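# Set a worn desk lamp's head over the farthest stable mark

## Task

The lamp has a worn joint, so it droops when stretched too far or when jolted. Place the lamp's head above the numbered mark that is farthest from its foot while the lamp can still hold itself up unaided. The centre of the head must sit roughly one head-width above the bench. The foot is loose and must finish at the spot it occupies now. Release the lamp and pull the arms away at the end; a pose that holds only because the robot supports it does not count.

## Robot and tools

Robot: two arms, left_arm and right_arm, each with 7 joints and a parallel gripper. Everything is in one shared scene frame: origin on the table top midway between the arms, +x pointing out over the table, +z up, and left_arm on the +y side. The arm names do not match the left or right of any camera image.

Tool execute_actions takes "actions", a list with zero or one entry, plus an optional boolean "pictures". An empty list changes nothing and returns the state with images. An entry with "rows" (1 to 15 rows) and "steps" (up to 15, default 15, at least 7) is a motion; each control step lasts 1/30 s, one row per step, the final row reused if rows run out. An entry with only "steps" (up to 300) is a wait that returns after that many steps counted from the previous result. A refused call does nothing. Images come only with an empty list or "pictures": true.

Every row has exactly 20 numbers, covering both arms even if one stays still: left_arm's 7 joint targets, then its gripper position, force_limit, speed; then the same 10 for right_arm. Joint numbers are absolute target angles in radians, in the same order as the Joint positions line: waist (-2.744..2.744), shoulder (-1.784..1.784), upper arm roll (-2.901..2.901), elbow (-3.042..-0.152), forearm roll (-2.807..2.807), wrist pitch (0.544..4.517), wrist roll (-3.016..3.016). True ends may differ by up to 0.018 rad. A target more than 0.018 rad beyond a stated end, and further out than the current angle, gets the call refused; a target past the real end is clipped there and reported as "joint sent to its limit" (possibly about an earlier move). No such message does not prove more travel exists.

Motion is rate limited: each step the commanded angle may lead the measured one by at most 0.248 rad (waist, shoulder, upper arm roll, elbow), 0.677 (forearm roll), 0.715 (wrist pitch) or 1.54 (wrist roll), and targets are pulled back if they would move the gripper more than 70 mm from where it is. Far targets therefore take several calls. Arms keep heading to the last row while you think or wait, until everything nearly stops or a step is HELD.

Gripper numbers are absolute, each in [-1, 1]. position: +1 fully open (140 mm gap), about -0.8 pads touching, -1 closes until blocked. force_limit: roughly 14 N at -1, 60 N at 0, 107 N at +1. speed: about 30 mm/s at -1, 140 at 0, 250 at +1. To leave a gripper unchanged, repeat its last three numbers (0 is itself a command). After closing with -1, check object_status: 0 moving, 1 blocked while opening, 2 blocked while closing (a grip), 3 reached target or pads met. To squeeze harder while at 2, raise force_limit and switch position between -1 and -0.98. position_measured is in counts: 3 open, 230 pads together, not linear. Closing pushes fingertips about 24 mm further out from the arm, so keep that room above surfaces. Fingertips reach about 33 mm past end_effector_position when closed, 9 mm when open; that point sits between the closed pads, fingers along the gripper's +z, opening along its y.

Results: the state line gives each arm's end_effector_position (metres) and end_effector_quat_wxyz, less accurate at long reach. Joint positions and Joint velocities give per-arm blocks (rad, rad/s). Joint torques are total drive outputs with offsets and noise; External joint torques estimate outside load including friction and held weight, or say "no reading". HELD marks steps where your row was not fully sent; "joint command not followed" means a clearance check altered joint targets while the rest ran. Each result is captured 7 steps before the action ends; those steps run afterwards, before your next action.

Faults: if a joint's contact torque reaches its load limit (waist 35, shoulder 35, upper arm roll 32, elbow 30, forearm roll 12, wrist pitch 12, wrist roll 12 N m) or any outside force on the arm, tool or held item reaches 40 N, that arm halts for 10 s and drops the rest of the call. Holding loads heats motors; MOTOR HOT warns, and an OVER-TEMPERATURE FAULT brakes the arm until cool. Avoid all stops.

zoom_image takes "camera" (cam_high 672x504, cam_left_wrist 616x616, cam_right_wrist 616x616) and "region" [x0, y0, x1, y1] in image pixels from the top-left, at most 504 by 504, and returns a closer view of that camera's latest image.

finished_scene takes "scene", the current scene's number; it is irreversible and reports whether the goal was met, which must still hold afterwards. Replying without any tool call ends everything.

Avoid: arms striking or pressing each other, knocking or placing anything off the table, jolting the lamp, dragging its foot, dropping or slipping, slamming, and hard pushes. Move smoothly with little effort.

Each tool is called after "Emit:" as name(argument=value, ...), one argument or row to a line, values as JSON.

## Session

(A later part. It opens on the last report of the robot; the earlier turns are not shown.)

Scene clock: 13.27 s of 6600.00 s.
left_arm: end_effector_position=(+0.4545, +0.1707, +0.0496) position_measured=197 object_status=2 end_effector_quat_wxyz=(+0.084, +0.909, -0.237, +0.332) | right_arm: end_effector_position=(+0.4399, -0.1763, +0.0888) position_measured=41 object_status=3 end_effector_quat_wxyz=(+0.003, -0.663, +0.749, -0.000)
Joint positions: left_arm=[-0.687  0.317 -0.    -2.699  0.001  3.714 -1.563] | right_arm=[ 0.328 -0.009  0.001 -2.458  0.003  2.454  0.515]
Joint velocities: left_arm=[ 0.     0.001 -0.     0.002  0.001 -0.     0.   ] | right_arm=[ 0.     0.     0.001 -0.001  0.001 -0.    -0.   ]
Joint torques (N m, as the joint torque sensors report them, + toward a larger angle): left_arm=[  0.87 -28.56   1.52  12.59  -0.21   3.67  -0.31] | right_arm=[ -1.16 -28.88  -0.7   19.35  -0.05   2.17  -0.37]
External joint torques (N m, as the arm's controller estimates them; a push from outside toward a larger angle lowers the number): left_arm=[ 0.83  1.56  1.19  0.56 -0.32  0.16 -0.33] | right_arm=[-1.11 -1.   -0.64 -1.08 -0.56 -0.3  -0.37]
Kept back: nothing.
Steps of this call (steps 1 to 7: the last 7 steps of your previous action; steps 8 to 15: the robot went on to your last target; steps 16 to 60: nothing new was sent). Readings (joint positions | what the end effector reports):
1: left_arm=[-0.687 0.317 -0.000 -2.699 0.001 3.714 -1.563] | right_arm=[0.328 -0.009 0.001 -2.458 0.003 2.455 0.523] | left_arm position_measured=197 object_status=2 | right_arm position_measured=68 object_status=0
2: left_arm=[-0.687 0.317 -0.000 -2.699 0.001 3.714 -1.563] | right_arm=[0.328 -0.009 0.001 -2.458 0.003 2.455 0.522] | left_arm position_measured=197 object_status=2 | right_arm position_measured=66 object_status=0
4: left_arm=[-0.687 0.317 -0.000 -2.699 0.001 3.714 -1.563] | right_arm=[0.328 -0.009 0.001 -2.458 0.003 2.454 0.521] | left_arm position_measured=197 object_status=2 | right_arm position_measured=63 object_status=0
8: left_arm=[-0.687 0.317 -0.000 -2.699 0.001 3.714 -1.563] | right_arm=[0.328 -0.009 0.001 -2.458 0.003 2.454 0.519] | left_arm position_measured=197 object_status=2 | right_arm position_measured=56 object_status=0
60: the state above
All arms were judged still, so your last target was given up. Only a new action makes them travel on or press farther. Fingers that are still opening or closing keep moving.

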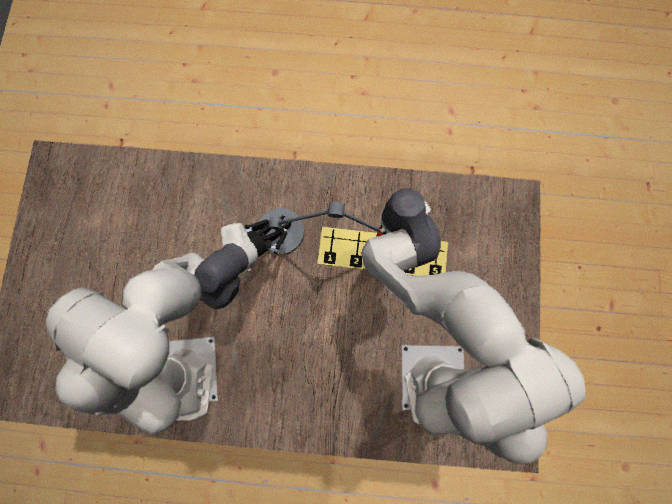

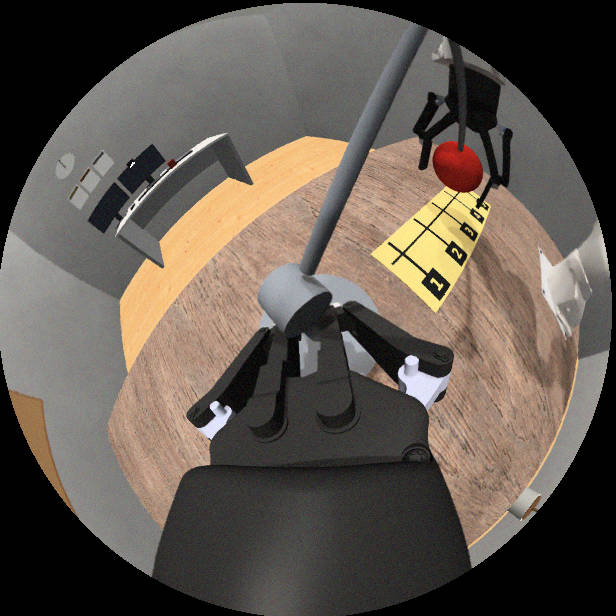

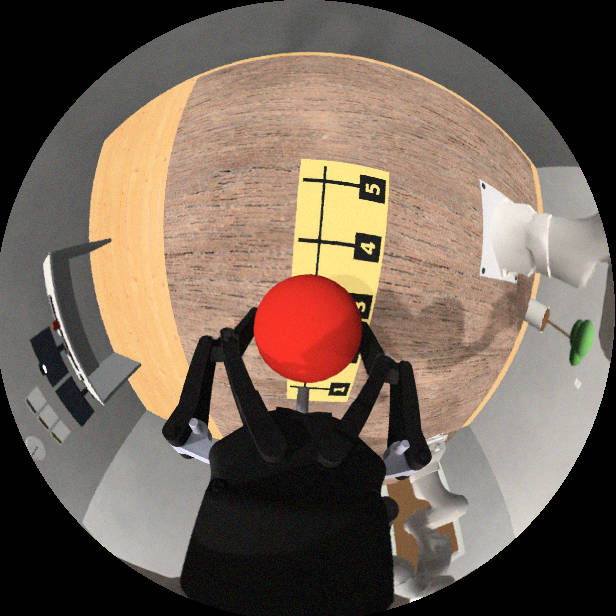

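Emit:
execute_actions(
  actions=[
    {"rows":[[-0.686,0.317,0,-2.699,0,3.716,-1.571,-1,-0.3,-0.7,0.327,-0.004,0,-2.455,0,2.456,0.48,-1,-0.7,-0.8]]},
  ],
)

Emit:
execute_actions(
  actions=[
    {"steps":14},
  ],
)

Emit:
execute_actions(
  actions=[
    {"rows":[[-0.686,0.317,0,-2.699,0,3.716,-1.571,-1,-0.3,-0.7,0.314,-0.009,0,-2.462,0,2.458,0.46,-1,-0.7,-0.8],[-0.686,0.317,0,-2.699,0,3.716,-1.571,-1,-0.3,-0.7,0.301,-0.013,0,-2.469,0,2.46,0.448,-1,-0.7,-0.8],[-0.686,0.317,0,-2.699,0,3.716,-1.571,-1,-0.3,-0.7,0.288,-0.018,0,-2.476,0,2.462,0.436,-1,-0.7,-0.8],[-0.686,0.317,0,-2.699,0,3.716,-1.571,-1,-0.3,-0.7,0.275,-0.023,0,-2.483,0,2.464,0.424,-1,-0.7,-0.8],[-0.686,0.317,0,-2.699,0,3.716,-1.571,-1,-0.3,-0.7,0.262,-0.027,0,-2.49,0,2.466,0.412,-1,-0.7,-0.8],[-0.686,0.317,0,-2.699,0,3.716,-1.571,-1,-0.3,-0.7,0.249,-0.032,0,-2.497,0,2.468,0.4,-1,-0.7,-0.8],[-0.686,0.317,0,-2.699,0,3.716,-1.571,-1,-0.3,-0.7,0.236,-0.037,0,-2.504,0,2.47,0.388,-1,-0.7,-0.8],[-0.686,0.317,0,-2.699,0,3.716,-1.571,-1,-0.3,-0.7,0.223,-0.041,0,-2.511,0,2.472,0.376,-1,-0.7,-0.8],[-0.686,0.317,0,-2.699,0,3.716,-1.571,-1,-0.3,-0.7,0.21,-0.046,0,-2.518,0,2.474,0.364,-1,-0.7,-0.8],[-0.686,0.317,0,-2.699,0,3.716,-1.571,-1,-0.3,-0.7,0.197,-0.051,0,-2.525,0,2.476,0.352,-1,-0.7,-0.8],[-0.686,0.317,0,-2.699,0,3.716,-1.571,-1,-0.3,-0.7,0.184,-0.055,0,-2.532,0,2.478,0.34,-1,-0.7,-0.8],[-0.686,0.317,0,-2.699,0,3.716,-1.571,-1,-0.3,-0.7,0.171,-0.06,0,-2.539,0,2.48,0.328,-1,-0.7,-0.8],[-0.686,0.317,0,-2.699,0,3.716,-1.571,-1,-0.3,-0.7,0.158,-0.065,0,-2.546,0,2.482,0.32,-1,-0.7,-0.8],[-0.686,0.317,0,-2.699,0,3.716,-1.571,-1,-0.3,-0.7,0.145,-0.069,0,-2.553,0,2.484,0.315,-1,-0.7,-0.8],[-0.686,0.317,0,-2.699,0,3.716,-1.571,-1,-0.3,-0.7,0.132,-0.074,0,-2.56,0,2.486,0.315,-1,-0.7,-0.8]]},
  ],
)

Emit:
execute_actions(
  actions=[
    {"steps":40},
  ],
)

Emit:
execute_actions(
  actions=[
    {"rows":[[-0.686,0.317,0,-2.699,0,3.716,-1.571,-1,-0.3,-0.7,0.132,-0.074,0,-2.56,0,2.486,0.315,0.7,-0.7,-1]]},
  ],
)

Emit:
execute_actions(
  actions=[
    {"steps":60},
  ],
  pictures=true,
)

Scene clock: 14.53 s of 6600.00 s.
left_arm: end_effector_position=(+0.4545, +0.1707, +0.0496) position_measured=197 object_status=2 end_effector_quat_wxyz=(+0.084, +0.909, -0.237, +0.332) | right_arm: end_effector_position=(+0.4395, -0.1764, +0.0874) position_measured=60 object_status=0 end_effector_quat_wxyz=(+0.001, -0.669, +0.743, +0.000)
Joint positions: left_arm=[-0.687  0.317 -0.    -2.699  0.001  3.714 -1.563] | right_arm=[ 0.328 -0.005  0.001 -2.457  0.003  2.454  0.498]
Joint velocities: left_arm=[-0.001 -0.     0.     0.001 -0.     0.001 -0.001] | right_arm=[-0.     0.     0.     0.001  0.     0.    -0.043]
Joint torques (N m, as the joint torque sensors report them, + toward a larger angle): left_arm=[  0.06 -30.19   1.18  13.12  -0.14   3.7   -0.09] | right_arm=[ -0.49 -28.77  -0.73  22.08  -0.08   2.68  -0.38]
External joint torques (N m, as the arm's controller estimates them; a push from outside toward a larger angle lowers the number): left_arm=[ 0.07 -0.05  0.9   1.11 -0.26  0.19 -0.11] | right_arm=[-0.47 -0.66 -0.7   1.56 -0.58  0.19 -0.38]
Steps of this call (steps 1 to 30: nothing new was sent; steps 31 to 38: the first 8 steps of this action). Readings (joint positions | what the end effector reports):
31: left_arm=[-0.687 0.317 -0.000 -2.699 0.001 3.714 -1.563] | right_arm=[0.328 -0.009 0.001 -2.458 0.003 2.454 0.512] | left_arm position_measured=197 object_status=2 | right_arm position_measured=41 object_status=0
32: left_arm=[-0.687 0.317 -0.000 -2.699 0.001 3.714 -1.563] | right_arm=[0.328 -0.008 0.001 -2.457 0.003 2.454 0.509] | left_arm position_measured=197 object_status=2 | right_arm position_measured=43 object_status=0
34: left_arm=[-0.687 0.317 -0.000 -2.699 0.001 3.714 -1.563] | right_arm=[0.328 -0.006 0.001 -2.457 0.003 2.454 0.505] | left_arm position_measured=197 object_status=2 | right_arm position_measured=49 object_status=0
38: the state above

Scene clock: 15.00 s of 6600.00 s.
left_arm: end_effector_position=(+0.4546, +0.1707, +0.0497) position_measured=197 object_status=2 end_effector_quat_wxyz=(+0.084, +0.909, -0.237, +0.332) | right_arm: end_effector_position=(+0.4405, -0.1764, +0.0879) position_measured=78 object_status=2 end_effector_quat_wxyz=(+0.002, -0.672, +0.741, +0.000)
Joint positions: left_arm=[-0.687  0.317 -0.    -2.699  0.001  3.714 -1.563] | right_arm=[ 0.328 -0.005  0.001 -2.456  0.003  2.455  0.491]
Joint velocities: left_arm=[ 0.001 -0.001  0.002 -0.001  0.001  0.001  0.001] | right_arm=[ 0.001 -0.001  0.    -0.001 -0.001  0.     0.001]
Joint torques (N m, as the joint torque sensors report them, + toward a larger angle): left_arm=[  0.28 -29.83   0.69  13.15  -0.17   3.71  -0.24] | right_arm=[ -0.32 -28.76  -0.09  21.72  -0.06   2.52  -0.66]
External joint torques (N m, as the arm's controller estimates them; a push from outside toward a larger angle lowers the number): left_arm=[ 0.15  0.29  0.27  1.15 -0.26  0.21 -0.26] | right_arm=[-0.45 -0.61 -0.21  1.21 -0.56  0.04 -0.66]
Kept back: nothing.
Steps of this call (steps 1 to 7: the last 7 steps of your previous action; steps 8 to 14: the robot went on to your last target). Readings (joint positions | what the end effector reports):
1: left_arm=[-0.687 0.317 -0.000 -2.699 0.001 3.714 -1.563] | right_arm=[0.328 -0.005 0.001 -2.457 0.003 2.454 0.496] | left_arm position_measured=197 object_status=2 | right_arm position_measured=63 object_status=0
2: left_arm=[-0.687 0.317 -0.000 -2.699 0.001 3.714 -1.563] | right_arm=[0.328 -0.005 0.001 -2.457 0.003 2.454 0.495] | left_arm position_measured=197 object_status=2 | right_arm position_measured=66 object_status=0
4: left_arm=[-0.687 0.317 -0.000 -2.699 0.001 3.714 -1.563] | right_arm=[0.328 -0.005 0.001 -2.457 0.003 2.455 0.493] | left_arm position_measured=197 object_status=2 | right_arm position_measured=71 object_status=0
8: left_arm=[-0.687 0.317 -0.000 -2.699 0.001 3.714 -1.563] | right_arm=[0.328 -0.005 0.001 -2.456 0.003 2.455 0.491] | left_arm position_measured=197 object_status=2 | right_arm position_measured=78 object_status=0
14: the state above

Scene clock: 15.27 s of 6600.00 s.
left_arm: end_effector_position=(+0.4549, +0.1701, +0.0503) position_measured=197 object_status=2 end_effector_quat_wxyz=(+0.084, +0.909, -0.237, +0.333) | right_arm: end_effector_position=(+0.4396, -0.2064, +0.0865) position_measured=78 object_status=2 end_effector_quat_wxyz=(+0.001, -0.669, +0.743, +0.000)
Joint positions: left_arm=[-0.687  0.317 -0.    -2.698  0.001  3.716 -1.563] | right_arm=[ 0.262 -0.032  0.008 -2.493  0.003  2.464  0.44 ]
Joint velocities: left_arm=[0.001 0.    0.    0.007 0.    0.001 0.001] | right_arm=[-0.352 -0.124  0.    -0.2    0.001  0.039 -0.296]
Joint torques (N m, as the joint torque sensors report them, + toward a larger angle): left_arm=[  0.77 -29.76   1.05  12.84  -0.13   3.57  -0.29] | right_arm=[ -6.05 -27.9   -5.33  19.44  -0.1    2.68   1.02]
External joint torques (N m, as the arm's controller estimates them; a push from outside toward a larger angle lowers the number): left_arm=[ 0.72  0.29  0.69  0.92 -0.23  0.08 -0.3 ] | right_arm=[-7.7  -1.47 -5.7  -1.85 -0.6   0.14  1.03]
Steps of this call (steps 1 to 8: the first 8 steps of this action). Readings (joint positions | what the end effector reports):
1: left_arm=[-0.687 0.317 -0.000 -2.699 0.001 3.715 -1.563] | right_arm=[0.326 -0.006 0.001 -2.457 0.003 2.456 0.489] | left_arm position_measured=197 object_status=2 | right_arm position_measured=78 object_status=2
2: left_arm=[-0.687 0.317 -0.000 -2.699 0.001 3.715 -1.563] | right_arm=[0.322 -0.008 0.003 -2.458 0.003 2.457 0.486] | left_arm position_measured=197 object_status=2 | right_arm position_measured=78 object_status=2
4: left_arm=[-0.687 0.317 -0.000 -2.699 0.001 3.715 -1.563] | right_arm=[0.307 -0.015 0.006 -2.467 0.003 2.459 0.476] | left_arm position_measured=197 object_status=2 | right_arm position_measured=78 object_status=2
8: the state above

Scene clock: 16.60 s of 6600.00 s.
left_arm: end_effector_position=(+0.4548, +0.1695, +0.0504) position_measured=197 object_status=2 end_effector_quat_wxyz=(+0.084, +0.909, -0.238, +0.333) | right_arm: end_effector_position=(+0.4382, -0.2645, +0.0836) position_measured=78 object_status=2 end_effector_quat_wxyz=(+0.003, -0.668, +0.744, -0.001)
Joint positions: left_arm=[-0.688  0.317 -0.001 -2.698  0.001  3.716 -1.563] | right_arm=[ 0.141 -0.074  0.008 -2.556  0.002  2.488  0.321]
Joint velocities: left_arm=[ 0.001  0.001  0.001 -0.001  0.001 -0.    -0.   ] | right_arm=[-0.001  0.001  0.    -0.    -0.001 -0.     0.   ]
Joint torques (N m, as the joint torque sensors report them, + toward a larger angle): left_arm=[  1.62 -30.66   1.91  12.17  -0.11   3.64  -0.25] | right_arm=[ -5.72 -26.49  -5.08  17.81   0.15   2.15  -0.43]
External joint torques (N m, as the arm's controller estimates them; a push from outside toward a larger angle lowers the number): left_arm=[ 1.5  -0.64  1.5   0.22 -0.2   0.15 -0.27] | right_arm=[-5.62 -1.22 -4.89 -2.31 -0.34 -0.34 -0.43]
Kept back: nothing.
Steps of this call (steps 1 to 7: the last 7 steps of your previous action; steps 8 to 30: the robot went on to your last target; steps 31 to 40: nothing new was sent). Readings (joint positions | what the end effector reports):
1: left_arm=[-0.687 0.317 -0.000 -2.698 0.001 3.716 -1.563] | right_arm=[0.249 -0.036 0.009 -2.500 0.003 2.466 0.429] | left_arm position_measured=197 object_status=2 | right_arm position_measured=78 object_status=2
2: left_arm=[-0.687 0.317 -0.000 -2.698 0.001 3.716 -1.563] | right_arm=[0.237 -0.041 0.009 -2.507 0.002 2.468 0.418] | left_arm position_measured=197 object_status=2 | right_arm position_measured=78 object_status=2
4: left_arm=[-0.687 0.317 -0.000 -2.698 0.001 3.716 -1.563] | right_arm=[0.211 -0.050 0.010 -2.521 0.002 2.472 0.396] | left_arm position_measured=197 object_status=2 | right_arm position_measured=78 object_status=2
8: left_arm=[-0.687 0.317 -0.000 -2.697 0.001 3.716 -1.563] | right_arm=[0.162 -0.068 0.009 -2.547 0.002 2.479 0.356] | left_arm position_measured=197 object_status=2 | right_arm position_measured=78 object_status=2
40: the state above
All arms were judged still, so your last target was given up. Only a new action makes them travel on or press farther. Fingers that are still opening or closing keep moving.

Scene clock: 16.87 s of 6600.00 s.
left_arm: end_effector_position=(+0.4545, +0.1701, +0.0497) position_measured=197 object_status=2 end_effector_quat_wxyz=(+0.084, +0.909, -0.237, +0.332) | right_arm: end_effector_position=(+0.4383, -0.2707, +0.0828) position_measured=67 object_status=0 end_effector_quat_wxyz=(+0.002, -0.663, +0.748, -0.001)
Joint positions: left_arm=[-0.687  0.317 -0.001 -2.699  0.001  3.715 -1.564] | right_arm=[ 0.134 -0.074  0.001 -2.558  0.002  2.488  0.321]
Joint velocities: left_arm=[ 0.001  0.001 -0.001 -0.     0.    -0.    -0.001] | right_arm=[-0.007 -0.    -0.008 -0.002 -0.    -0.001  0.   ]
Joint torques (N m, as the joint torque sensors report them, + toward a larger angle): left_arm=[  0.38 -29.99   0.49  12.04  -0.13   3.48  -0.29] | right_arm=[ -0.8  -26.26  -0.33  19.71   0.14   2.2   -0.35]
External joint torques (N m, as the arm's controller estimates them; a push from outside toward a larger angle lowers the number): left_arm=[ 0.41  0.07  0.22  0.11 -0.24 -0.01 -0.31] | right_arm=[-1.26 -0.91 -0.72 -0.41 -0.31 -0.3  -0.35]
Steps of this call (steps 1 to 8: the first 8 steps of this action). Readings (joint positions | what the end effector reports):
1: left_arm=[-0.688 0.317 -0.001 -2.698 0.001 3.716 -1.563] | right_arm=[0.141 -0.074 0.008 -2.556 0.002 2.488 0.321] | left_arm position_measured=197 object_status=2 | right_arm position_measured=78 object_status=0
2: left_arm=[-0.688 0.317 -0.001 -2.698 0.001 3.715 -1.563] | right_arm=[0.141 -0.074 0.008 -2.556 0.002 2.488 0.321] | left_arm position_measured=197 object_status=2 | right_arm position_measured=78 object_status=0
4: left_arm=[-0.687 0.317 -0.001 -2.699 0.001 3.715 -1.563] | right_arm=[0.138 -0.074 0.005 -2.557 0.002 2.488 0.321] | left_arm position_measured=197 object_status=2 | right_arm position_measured=74 object_status=0
8: the state above

Scene clock: 18.87 s of 6600.00 s.
left_arm: end_effector_position=(+0.4545, +0.1701, +0.0497) position_measured=197 object_status=2 end_effector_quat_wxyz=(+0.084, +0.909, -0.237, +0.332) | right_arm: end_effector_position=(+0.4381, -0.2709, +0.0827) position_measured=41 object_status=3 end_effector_quat_wxyz=(+0.002, -0.664, +0.748, -0.001)
Joint positions: left_arm=[-0.687  0.317 -0.001 -2.699  0.001  3.715 -1.564] | right_arm=[ 0.134 -0.074  0.001 -2.558  0.002  2.488  0.32 ]
Joint velocities: left_arm=[ 0.     0.    -0.001  0.001 -0.001 -0.    -0.001] | right_arm=[-0.     0.    -0.     0.    -0.    -0.001 -0.001]
Joint torques (N m, as the joint torque sensors report them, + toward a larger angle): left_arm=[  0.41 -30.     1.65  12.43  -0.18   3.56  -0.23] | right_arm=[ -1.15 -26.4   -0.72  19.06   0.11   2.19  -0.38]
External joint torques (N m, as the arm's controller estimates them; a push from outside toward a larger angle lowers the number): left_arm=[ 0.39  0.16  1.33  0.42 -0.29  0.05 -0.25] | right_arm=[-1.11 -1.14 -0.61 -0.99 -0.38 -0.29 -0.38]
Kept back: nothing.
Steps of this call (steps 1 to 7: the last 7 steps of your previous action; steps 8 to 15: the robot went on to your last target; steps 16 to 60: nothing new was sent). Readings (joint positions | what the end effector reports):
1: left_arm=[-0.687 0.317 -0.001 -2.699 0.001 3.715 -1.564] | right_arm=[0.134 -0.074 0.001 -2.558 0.002 2.488 0.321] | left_arm position_measured=197 object_status=2 | right_arm position_measured=66 object_status=0
2: left_arm=[-0.687 0.317 -0.001 -2.699 0.001 3.715 -1.564] | right_arm=[0.134 -0.074 0.001 -2.558 0.002 2.488 0.321] | left_arm position_measured=197 object_status=2 | right_arm position_measured=64 object_status=0
4: left_arm=[-0.687 0.317 -0.001 -2.699 0.001 3.715 -1.564] | right_arm=[0.134 -0.074 0.001 -2.558 0.002 2.488 0.320] | left_arm position_measured=197 object_status=2 | right_arm position_measured=61 object_status=0
8: left_arm=[-0.687 0.317 -0.001 -2.699 0.001 3.715 -1.564] | right_arm=[0.134 -0.074 0.001 -2.558 0.002 2.488 0.320] | left_arm position_measured=197 object_status=2 | right_arm position_measured=54 object_status=0
60: the state above
All arms were judged still, so your last target was given up. Only a new action makes them travel on or press farther. Fingers that are still opening or closing keep moving.

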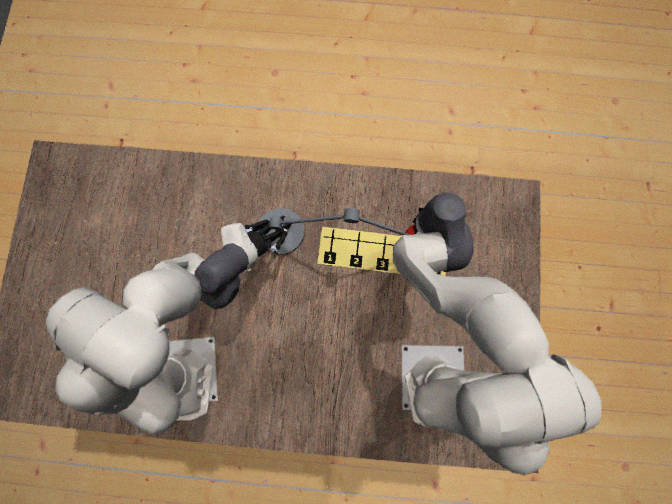

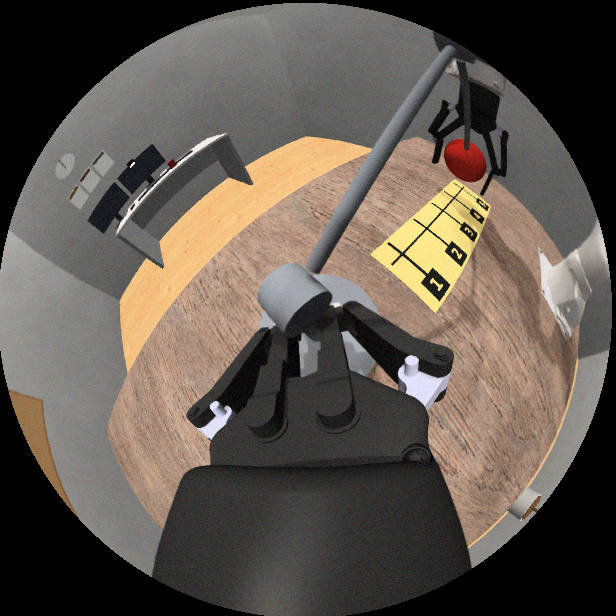

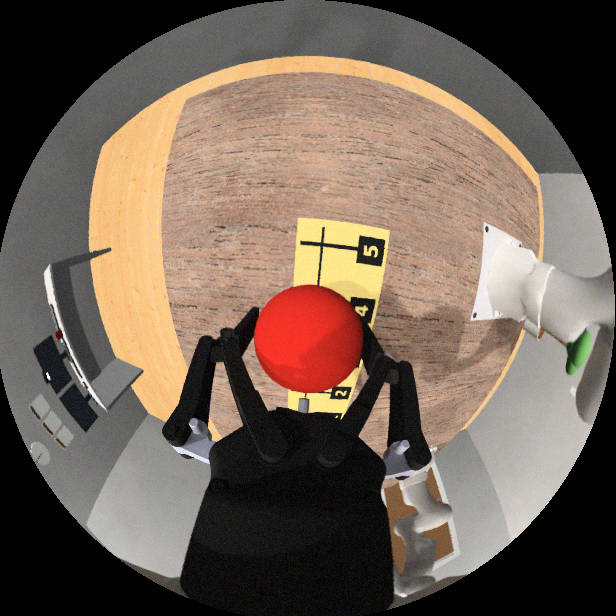

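Emit:
execute_actions(
  actions=[
    {"rows":[[-0.686,0.317,0,-2.699,0,3.716,-1.571,-1,-0.3,-0.7,0.155,-0.074,0,-2.556,0,2.488,0.315,-1,-0.4,-0.8]]},
  ],
)

Emit:
execute_actions(
  actions=[
    {"steps":14},
  ],
)

Emit:
execute_actions(
  actions=[
    {"rows":[[-0.686,0.317,0,-2.699,0,3.716,-1.571,-1,-0.3,-0.7,0.139,-0.077,0,-2.56,0,2.488,0.29,-1,-0.4,-0.8],[-0.686,0.317,0,-2.699,0,3.716,-1.571,-1,-0.3,-0.7,0.123,-0.08,0,-2.564,0,2.488,0.275,-1,-0.4,-0.8],[-0.686,0.317,0,-2.699,0,3.716,-1.571,-1,-0.3,-0.7,0.107,-0.083,0,-2.568,0,2.489,0.26,-1,-0.4,-0.8],[-0.686,0.317,0,-2.699,0,3.716,-1.571,-1,-0.3,-0.7,0.091,-0.086,0,-2.572,0,2.489,0.245,-1,-0.4,-0.8],[-0.686,0.317,0,-2.699,0,3.716,-1.571,-1,-0.3,-0.7,0.075,-0.089,0,-2.576,0,2.489,0.23,-1,-0.4,-0.8],[-0.686,0.317,0,-2.699,0,3.716,-1.571,-1,-0.3,-0.7,0.059,-0.092,0,-2.579,0,2.49,0.215,-1,-0.4,-0.8],[-0.686,0.317,0,-2.699,0,3.716,-1.571,-1,-0.3,-0.7,0.043,-0.094,0,-2.582,0,2.49,0.2,-1,-0.4,-0.8],[-0.686,0.317,0,-2.699,0,3.716,-1.571,-1,-0.3,-0.7,0.027,-0.096,0,-2.585,0,2.49,0.185,-1,-0.4,-0.8],[-0.686,0.317,0,-2.699,0,3.716,-1.571,-1,-0.3,-0.7,0.011,-0.098,0,-2.588,0,2.491,0.17,-1,-0.4,-0.8],[-0.686,0.317,0,-2.699,0,3.716,-1.571,-1,-0.3,-0.7,-0.005,-0.1,0,-2.59,0,2.491,0.155,-1,-0.4,-0.8],[-0.686,0.317,0,-2.699,0,3.716,-1.571,-1,-0.3,-0.7,-0.021,-0.102,0,-2.592,0,2.491,0.14,-1,-0.4,-0.8],[-0.686,0.317,0,-2.699,0,3.716,-1.571,-1,-0.3,-0.7,-0.037,-0.104,0,-2.594,0,2.492,0.125,-1,-0.4,-0.8],[-0.686,0.317,0,-2.699,0,3.716,-1.571,-1,-0.3,-0.7,-0.053,-0.106,0,-2.596,0,2.492,0.11,-1,-0.4,-0.8],[-0.686,0.317,0,-2.699,0,3.716,-1.571,-1,-0.3,-0.7,-0.069,-0.107,0,-2.598,0,2.492,0.105,-1,-0.4,-0.8],[-0.686,0.317,0,-2.699,0,3.716,-1.571,-1,-0.3,-0.7,-0.085,-0.108,0,-2.6,0,2.492,0.105,-1,-0.4,-0.8]]},
  ],
)

Emit:
execute_actions(
  actions=[
    {"steps":40},
  ],
)

Emit:
execute_actions(
  actions=[
    {"rows":[[-0.686,0.317,0,-2.699,0,3.716,-1.571,-1,-0.3,-0.7,-0.085,-0.108,0,-2.6,0,2.492,0.105,0.7,-0.4,-1]]},
  ],
)

Emit:
execute_actions(
  actions=[
    {"steps":60},
  ],
  pictures=true,
)

Scene clock: 20.27 s of 6600.00 s.
left_arm: end_effector_position=(+0.4545, +0.1701, +0.0497) position_measured=197 object_status=2 end_effector_quat_wxyz=(+0.084, +0.909, -0.237, +0.332) | right_arm: end_effector_position=(+0.4365, -0.2633, +0.0827) position_measured=60 object_status=0 end_effector_quat_wxyz=(+0.002, -0.670, +0.742, -0.001)
Joint positions: left_arm=[-0.687  0.317 -0.001 -2.699  0.001  3.715 -1.564] | right_arm=[ 0.153 -0.074 -0.    -2.558  0.002  2.488  0.32 ]
Joint velocities: left_arm=[-0.001 -0.001  0.001 -0.    -0.001 -0.001 -0.001] | right_arm=[ 0.005  0.     0.     0.    -0.001  0.    -0.002]
Joint torques (N m, as the joint torque sensors report them, + toward a larger angle): left_arm=[  0.81 -30.04   1.56  12.45  -0.16   3.63  -0.25] | right_arm=[  0.98 -26.18   0.22  21.53   0.13   2.5   -0.37]
External joint torques (N m, as the arm's controller estimates them; a push from outside toward a larger angle lowers the number): left_arm=[ 0.83  0.1   1.27  0.49 -0.28  0.13 -0.27] | right_arm=[ 1.08 -0.9   0.42  1.46 -0.36  0.02 -0.37]
Steps of this call (steps 1 to 34: nothing new was sent; steps 35 to 42: the first 8 steps of this action). Readings (joint positions | what the end effector reports):
35: left_arm=[-0.687 0.317 -0.001 -2.699 0.001 3.715 -1.564] | right_arm=[0.138 -0.074 -0.000 -2.558 0.002 2.488 0.320] | left_arm position_measured=197 object_status=2 | right_arm position_measured=41 object_status=0
36: left_arm=[-0.687 0.317 -0.001 -2.699 0.001 3.715 -1.564] | right_arm=[0.142 -0.074 -0.001 -2.558 0.002 2.488 0.320] | left_arm position_measured=197 object_status=2 | right_arm position_measured=43 object_status=0
38: left_arm=[-0.687 0.317 -0.001 -2.699 0.001 3.715 -1.564] | right_arm=[0.149 -0.074 -0.000 -2.558 0.002 2.488 0.320] | left_arm position_measured=197 object_status=2 | right_arm position_measured=49 object_status=0
42: the state above

Scene clock: 20.73 s of 6600.00 s.
left_arm: end_effector_position=(+0.4546, +0.1701, +0.0498) position_measured=197 object_status=2 end_effector_quat_wxyz=(+0.084, +0.909, -0.237, +0.332) | right_arm: end_effector_position=(+0.4368, -0.2631, +0.0829) position_measured=79 object_status=2 end_effector_quat_wxyz=(+0.002, -0.670, +0.742, -0.001)
Joint positions: left_arm=[-0.687  0.317 -0.001 -2.698  0.001  3.715 -1.564] | right_arm=[ 0.153 -0.074 -0.    -2.557  0.002  2.488  0.32 ]
Joint velocities: left_arm=[-0.001 -0.    -0.002 -0.001 -0.     0.     0.002] | right_arm=[ 0.001 -0.     0.001 -0.    -0.001 -0.    -0.001]
Joint torques (N m, as the joint torque sensors report them, + toward a larger angle): left_arm=[  0.14 -29.81   0.53  12.32  -0.06   3.49  -0.22] | right_arm=[  1.47 -26.29   0.07  21.03   0.15   2.45  -0.36]
External joint torques (N m, as the arm's controller estimates them; a push from outside toward a larger angle lowers the number): left_arm=[ 0.13  0.3   0.23  0.38 -0.17 -0.01 -0.24] | right_arm=[ 1.41 -0.98  0.07  0.9  -0.33 -0.05 -0.36]
Kept back: nothing.
Steps of this call (steps 1 to 7: the last 7 steps of your previous action; steps 8 to 14: the robot went on to your last target). Readings (joint positions | what the end effector reports):
1: left_arm=[-0.687 0.317 -0.001 -2.699 0.001 3.715 -1.564] | right_arm=[0.153 -0.074 -0.000 -2.558 0.002 2.488 0.320] | left_arm position_measured=197 object_status=2 | right_arm position_measured=63 object_status=0
2: left_arm=[-0.687 0.317 -0.001 -2.699 0.001 3.715 -1.564] | right_arm=[0.153 -0.074 -0.000 -2.558 0.002 2.488 0.320] | left_arm position_measured=197 object_status=2 | right_arm position_measured=66 object_status=0
4: left_arm=[-0.687 0.317 -0.001 -2.698 0.001 3.715 -1.564] | right_arm=[0.153 -0.074 -0.000 -2.558 0.002 2.488 0.320] | left_arm position_measured=197 object_status=2 | right_arm position_measured=71 object_status=0
8: left_arm=[-0.687 0.317 -0.001 -2.698 0.001 3.715 -1.564] | right_arm=[0.153 -0.074 -0.000 -2.557 0.002 2.488 0.320] | left_arm position_measured=197 object_status=2 | right_arm position_measured=79 object_status=0
14: the state above

Scene clock: 21.00 s of 6600.00 s.
left_arm: end_effector_position=(+0.4552, +0.1693, +0.0506) position_measured=197 object_status=2 end_effector_quat_wxyz=(+0.085, +0.909, -0.237, +0.333) | right_arm: end_effector_position=(+0.4358, -0.2948, +0.0825) position_measured=79 object_status=2 end_effector_quat_wxyz=(+0.001, -0.667, +0.745, -0.001)
Joint positions: left_arm=[-0.688  0.317 -0.001 -2.697  0.001  3.716 -1.564] | right_arm=[ 0.074 -0.09   0.01  -2.577  0.002  2.489  0.259]
Joint velocities: left_arm=[ 0.002 -0.002 -0.     0.007 -0.    -0.    -0.001] | right_arm=[-0.428 -0.063  0.    -0.1   -0.     0.    -0.361]
Joint torques (N m, as the joint torque sensors report them, + toward a larger angle): left_arm=[  0.48 -29.63   1.7   10.94  -0.18   3.43  -0.2 ] | right_arm=[ -6.72 -27.09  -6.4   20.45   0.15   2.62   1.62]
External joint torques (N m, as the arm's controller estimates them; a push from outside toward a larger angle lowers the number): left_arm=[ 0.41  0.57  1.31 -0.99 -0.28 -0.08 -0.22] | right_arm=[-8.51 -2.57 -6.72 -0.12 -0.31  0.11  1.63]
Steps of this call (steps 1 to 8: the first 8 steps of this action). Readings (joint positions | what the end effector reports):
1: left_arm=[-0.687 0.317 -0.001 -2.698 0.001 3.715 -1.564] | right_arm=[0.151 -0.074 0.001 -2.557 0.002 2.488 0.318] | left_arm position_measured=197 object_status=2 | right_arm position_measured=79 object_status=2
2: left_arm=[-0.687 0.317 -0.001 -2.698 0.001 3.716 -1.564] | right_arm=[0.146 -0.076 0.003 -2.558 0.002 2.489 0.315] | left_arm position_measured=197 object_status=2 | right_arm position_measured=79 object_status=2
4: left_arm=[-0.687 0.317 -0.001 -2.698 0.001 3.716 -1.564] | right_arm=[0.128 -0.080 0.007 -2.562 0.002 2.489 0.303] | left_arm position_measured=197 object_status=2 | right_arm position_measured=79 object_status=2
8: the state above

Scene clock: 22.33 s of 6600.00 s.
left_arm: end_effector_position=(+0.4542, +0.1654, +0.0513) position_measured=197 object_status=2 end_effector_quat_wxyz=(+0.086, +0.907, -0.241, +0.333) | right_arm: end_effector_position=(+0.4347, -0.3584, +0.0825) position_measured=79 object_status=2 end_effector_quat_wxyz=(+0.002, -0.667, +0.745, -0.001)
Joint positions: left_arm=[-0.69   0.317 -0.004 -2.695  0.002  3.715 -1.563] | right_arm=[-0.072 -0.108  0.011 -2.598  0.003  2.495  0.114]
Joint velocities: left_arm=[ 0.    -0.001  0.001 -0.001  0.001 -0.    -0.001] | right_arm=[-0.002 -0.001 -0.001 -0.    -0.    -0.     0.   ]
Joint torques (N m, as the joint torque sensors report them, + toward a larger angle): left_arm=[  2.42 -30.77   3.57  10.08  -0.46   3.49  -0.22] | right_arm=[ -8.13 -25.41  -7.22  19.11  -0.12   2.07  -0.59]
External joint torques (N m, as the arm's controller estimates them; a push from outside toward a larger angle lowers the number): left_arm=[ 2.49 -0.51  3.36 -2.01 -0.59 -0.02 -0.23] | right_arm=[-8.12 -1.34 -7.08 -0.91 -0.6  -0.43 -0.59]
Kept back: nothing.
Steps of this call (steps 1 to 7: the last 7 steps of your previous action; steps 8 to 30: the robot went on to your last target; steps 31 to 40: nothing new was sent). Readings (joint positions | what the end effector reports):
1: left_arm=[-0.688 0.317 -0.001 -2.697 0.001 3.716 -1.564] | right_arm=[0.059 -0.092 0.011 -2.580 0.001 2.489 0.246] | left_arm position_measured=197 object_status=2 | right_arm position_measured=79 object_status=2
2: left_arm=[-0.688 0.317 -0.001 -2.697 0.001 3.716 -1.564] | right_arm=[0.043 -0.094 0.011 -2.583 0.001 2.489 0.232] | left_arm position_measured=197 object_status=2 | right_arm position_measured=79 object_status=2
4: left_arm=[-0.688 0.317 -0.001 -2.697 0.001 3.716 -1.564] | right_arm=[0.012 -0.098 0.012 -2.588 0.001 2.489 0.205] | left_arm position_measured=197 object_status=2 | right_arm position_measured=79 object_status=2
8: left_arm=[-0.688 0.317 -0.001 -2.696 0.001 3.717 -1.564] | right_arm=[-0.047 -0.105 0.012 -2.596 0.001 2.489 0.154] | left_arm position_measured=197 object_status=2 | right_arm position_measured=79 object_status=2
40: the state above
All arms were judged still, so your last target was given up. Only a new action makes them travel on or press farther. Fingers that are still opening or closing keep moving.

Scene clock: 22.60 s of 6600.00 s.
left_arm: end_effector_position=(+0.4536, +0.1670, +0.0498) position_measured=197 object_status=2 end_effector_quat_wxyz=(+0.086, +0.908, -0.240, +0.332) | right_arm: end_effector_position=(+0.4344, -0.3667, +0.0824) position_measured=68 object_status=0 end_effector_quat_wxyz=(+0.002, -0.660, +0.751, -0.001)
Joint positions: left_arm=[-0.689  0.318 -0.003 -2.697  0.002  3.715 -1.564] | right_arm=[-0.082 -0.108  0.002 -2.598  0.003  2.494  0.112]
Joint velocities: left_arm=[ 0.003  0.001  0.001 -0.001 -0.001  0.     0.002] | right_arm=[-0.019 -0.    -0.018  0.    -0.001 -0.001 -0.006]
Joint torques (N m, as the joint torque sensors report them, + toward a larger angle): left_arm=[  1.17 -30.87   2.45  11.98  -0.48   3.62  -0.09] | right_arm=[ -0.5  -25.38   0.01  19.41  -0.1    2.19  -0.31]
External joint torques (N m, as the arm's controller estimates them; a push from outside toward a larger angle lowers the number): left_arm=[ 1.11 -0.75  2.08  0.02 -0.57  0.14 -0.1 ] | right_arm=[-1.25 -1.35 -0.64 -0.58 -0.53 -0.31 -0.31]
Steps of this call (steps 1 to 8: the first 8 steps of this action). Readings (joint positions | what the end effector reports):
1: left_arm=[-0.690 0.317 -0.004 -2.695 0.002 3.715 -1.563] | right_arm=[-0.072 -0.108 0.011 -2.598 0.003 2.495 0.114] | left_arm position_measured=197 object_status=2 | right_arm position_measured=79 object_status=0
2: left_arm=[-0.690 0.317 -0.004 -2.695 0.002 3.715 -1.563] | right_arm=[-0.072 -0.108 0.011 -2.598 0.003 2.495 0.114] | left_arm position_measured=197 object_status=2 | right_arm position_measured=79 object_status=0
4: left_arm=[-0.689 0.318 -0.003 -2.697 0.002 3.714 -1.564] | right_arm=[-0.075 -0.108 0.008 -2.598 0.003 2.494 0.113] | left_arm position_measured=197 object_status=2 | right_arm position_measured=75 object_status=0
8: the state above

Scene clock: 24.60 s of 6600.00 s.
left_arm: end_effector_position=(+0.4536, +0.1670, +0.0498) position_measured=197 object_status=2 end_effector_quat_wxyz=(+0.086, +0.908, -0.240, +0.332) | right_arm: end_effector_position=(+0.4343, -0.3672, +0.0824) position_measured=41 object_status=3 end_effector_quat_wxyz=(+0.002, -0.661, +0.751, -0.001)
Joint positions: left_arm=[-0.689  0.318 -0.003 -2.697  0.002  3.715 -1.564] | right_arm=[-0.083 -0.108  0.001 -2.598  0.003  2.494  0.11 ]
Joint velocities: left_arm=[-0.001  0.    -0.     0.    -0.    -0.     0.   ] | right_arm=[ 0.    -0.001 -0.    -0.001  0.001 -0.    -0.   ]
Joint torques (N m, as the joint torque sensors report them, + toward a larger angle): left_arm=[  1.2  -31.29   3.1   11.8   -0.33   3.68  -0.19] | right_arm=[ -0.97 -25.29  -0.62  19.36  -0.04   2.23  -0.38]
External joint torques (N m, as the arm's controller estimates them; a push from outside toward a larger angle lowers the number): left_arm=[ 1.26 -1.14  2.88 -0.22 -0.45  0.18 -0.21] | right_arm=[-0.92 -1.27 -0.46 -0.59 -0.52 -0.26 -0.38]
Kept back: nothing.
Steps of this call (steps 1 to 7: the last 7 steps of your previous action; steps 8 to 15: the robot went on to your last target; steps 16 to 60: nothing new was sent). Readings (joint positions | what the end effector reports):
1: left_arm=[-0.689 0.318 -0.003 -2.697 0.002 3.715 -1.564] | right_arm=[-0.083 -0.108 0.001 -2.598 0.003 2.494 0.112] | left_arm position_measured=197 object_status=2 | right_arm position_measured=67 object_status=0
2: left_arm=[-0.689 0.318 -0.003 -2.697 0.002 3.715 -1.564] | right_arm=[-0.083 -0.108 0.001 -2.598 0.003 2.494 0.112] | left_arm position_measured=197 object_status=2 | right_arm position_measured=65 object_status=0
4: left_arm=[-0.689 0.318 -0.003 -2.697 0.002 3.715 -1.564] | right_arm=[-0.083 -0.108 0.001 -2.598 0.003 2.494 0.111] | left_arm position_measured=197 object_status=2 | right_arm position_measured=62 object_status=0
8: left_arm=[-0.689 0.318 -0.003 -2.697 0.002 3.715 -1.564] | right_arm=[-0.083 -0.108 0.001 -2.598 0.003 2.494 0.111] | left_arm position_measured=197 object_status=2 | right_arm position_measured=55 object_status=0
60: the state above
All arms were judged still, so your last target was given up. Only a new action makes them travel on or press farther. Fingers that are still opening or closing keep moving.

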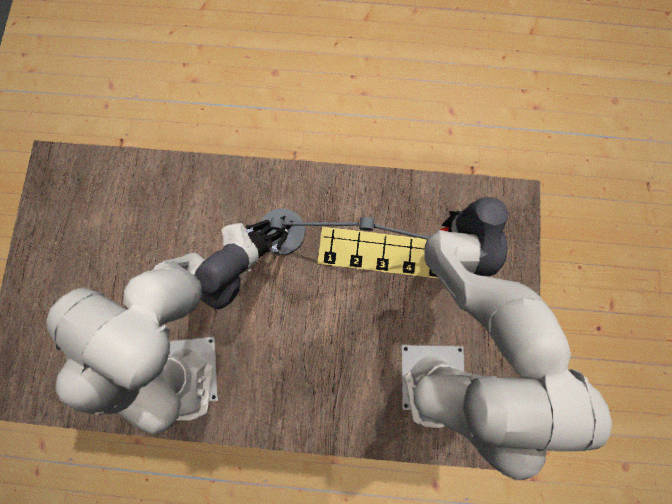

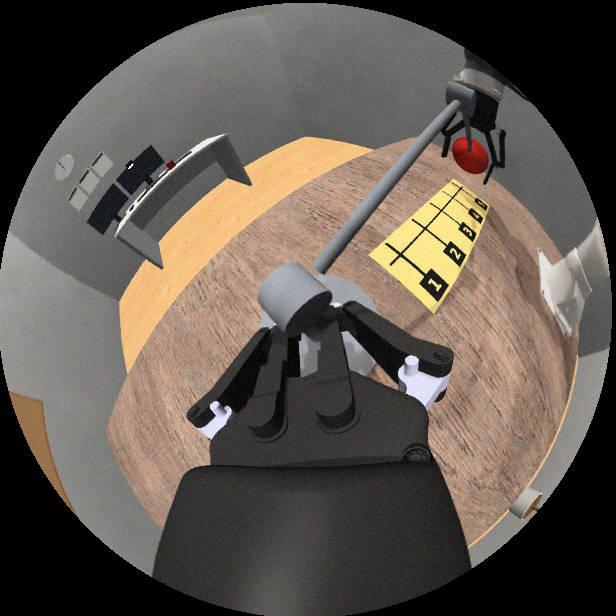

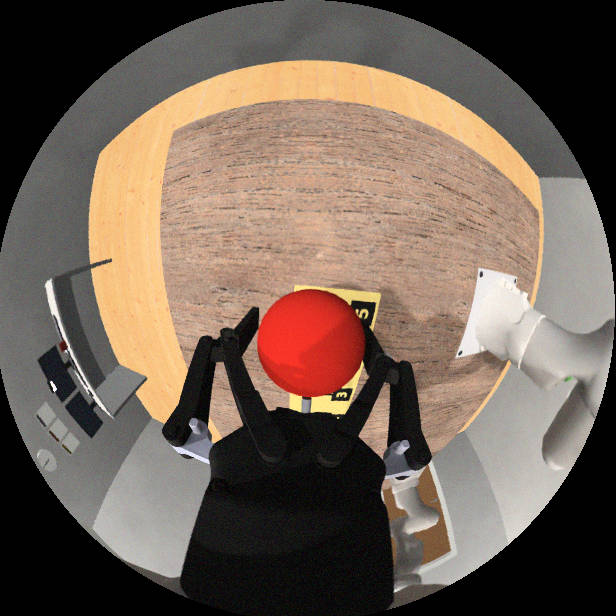

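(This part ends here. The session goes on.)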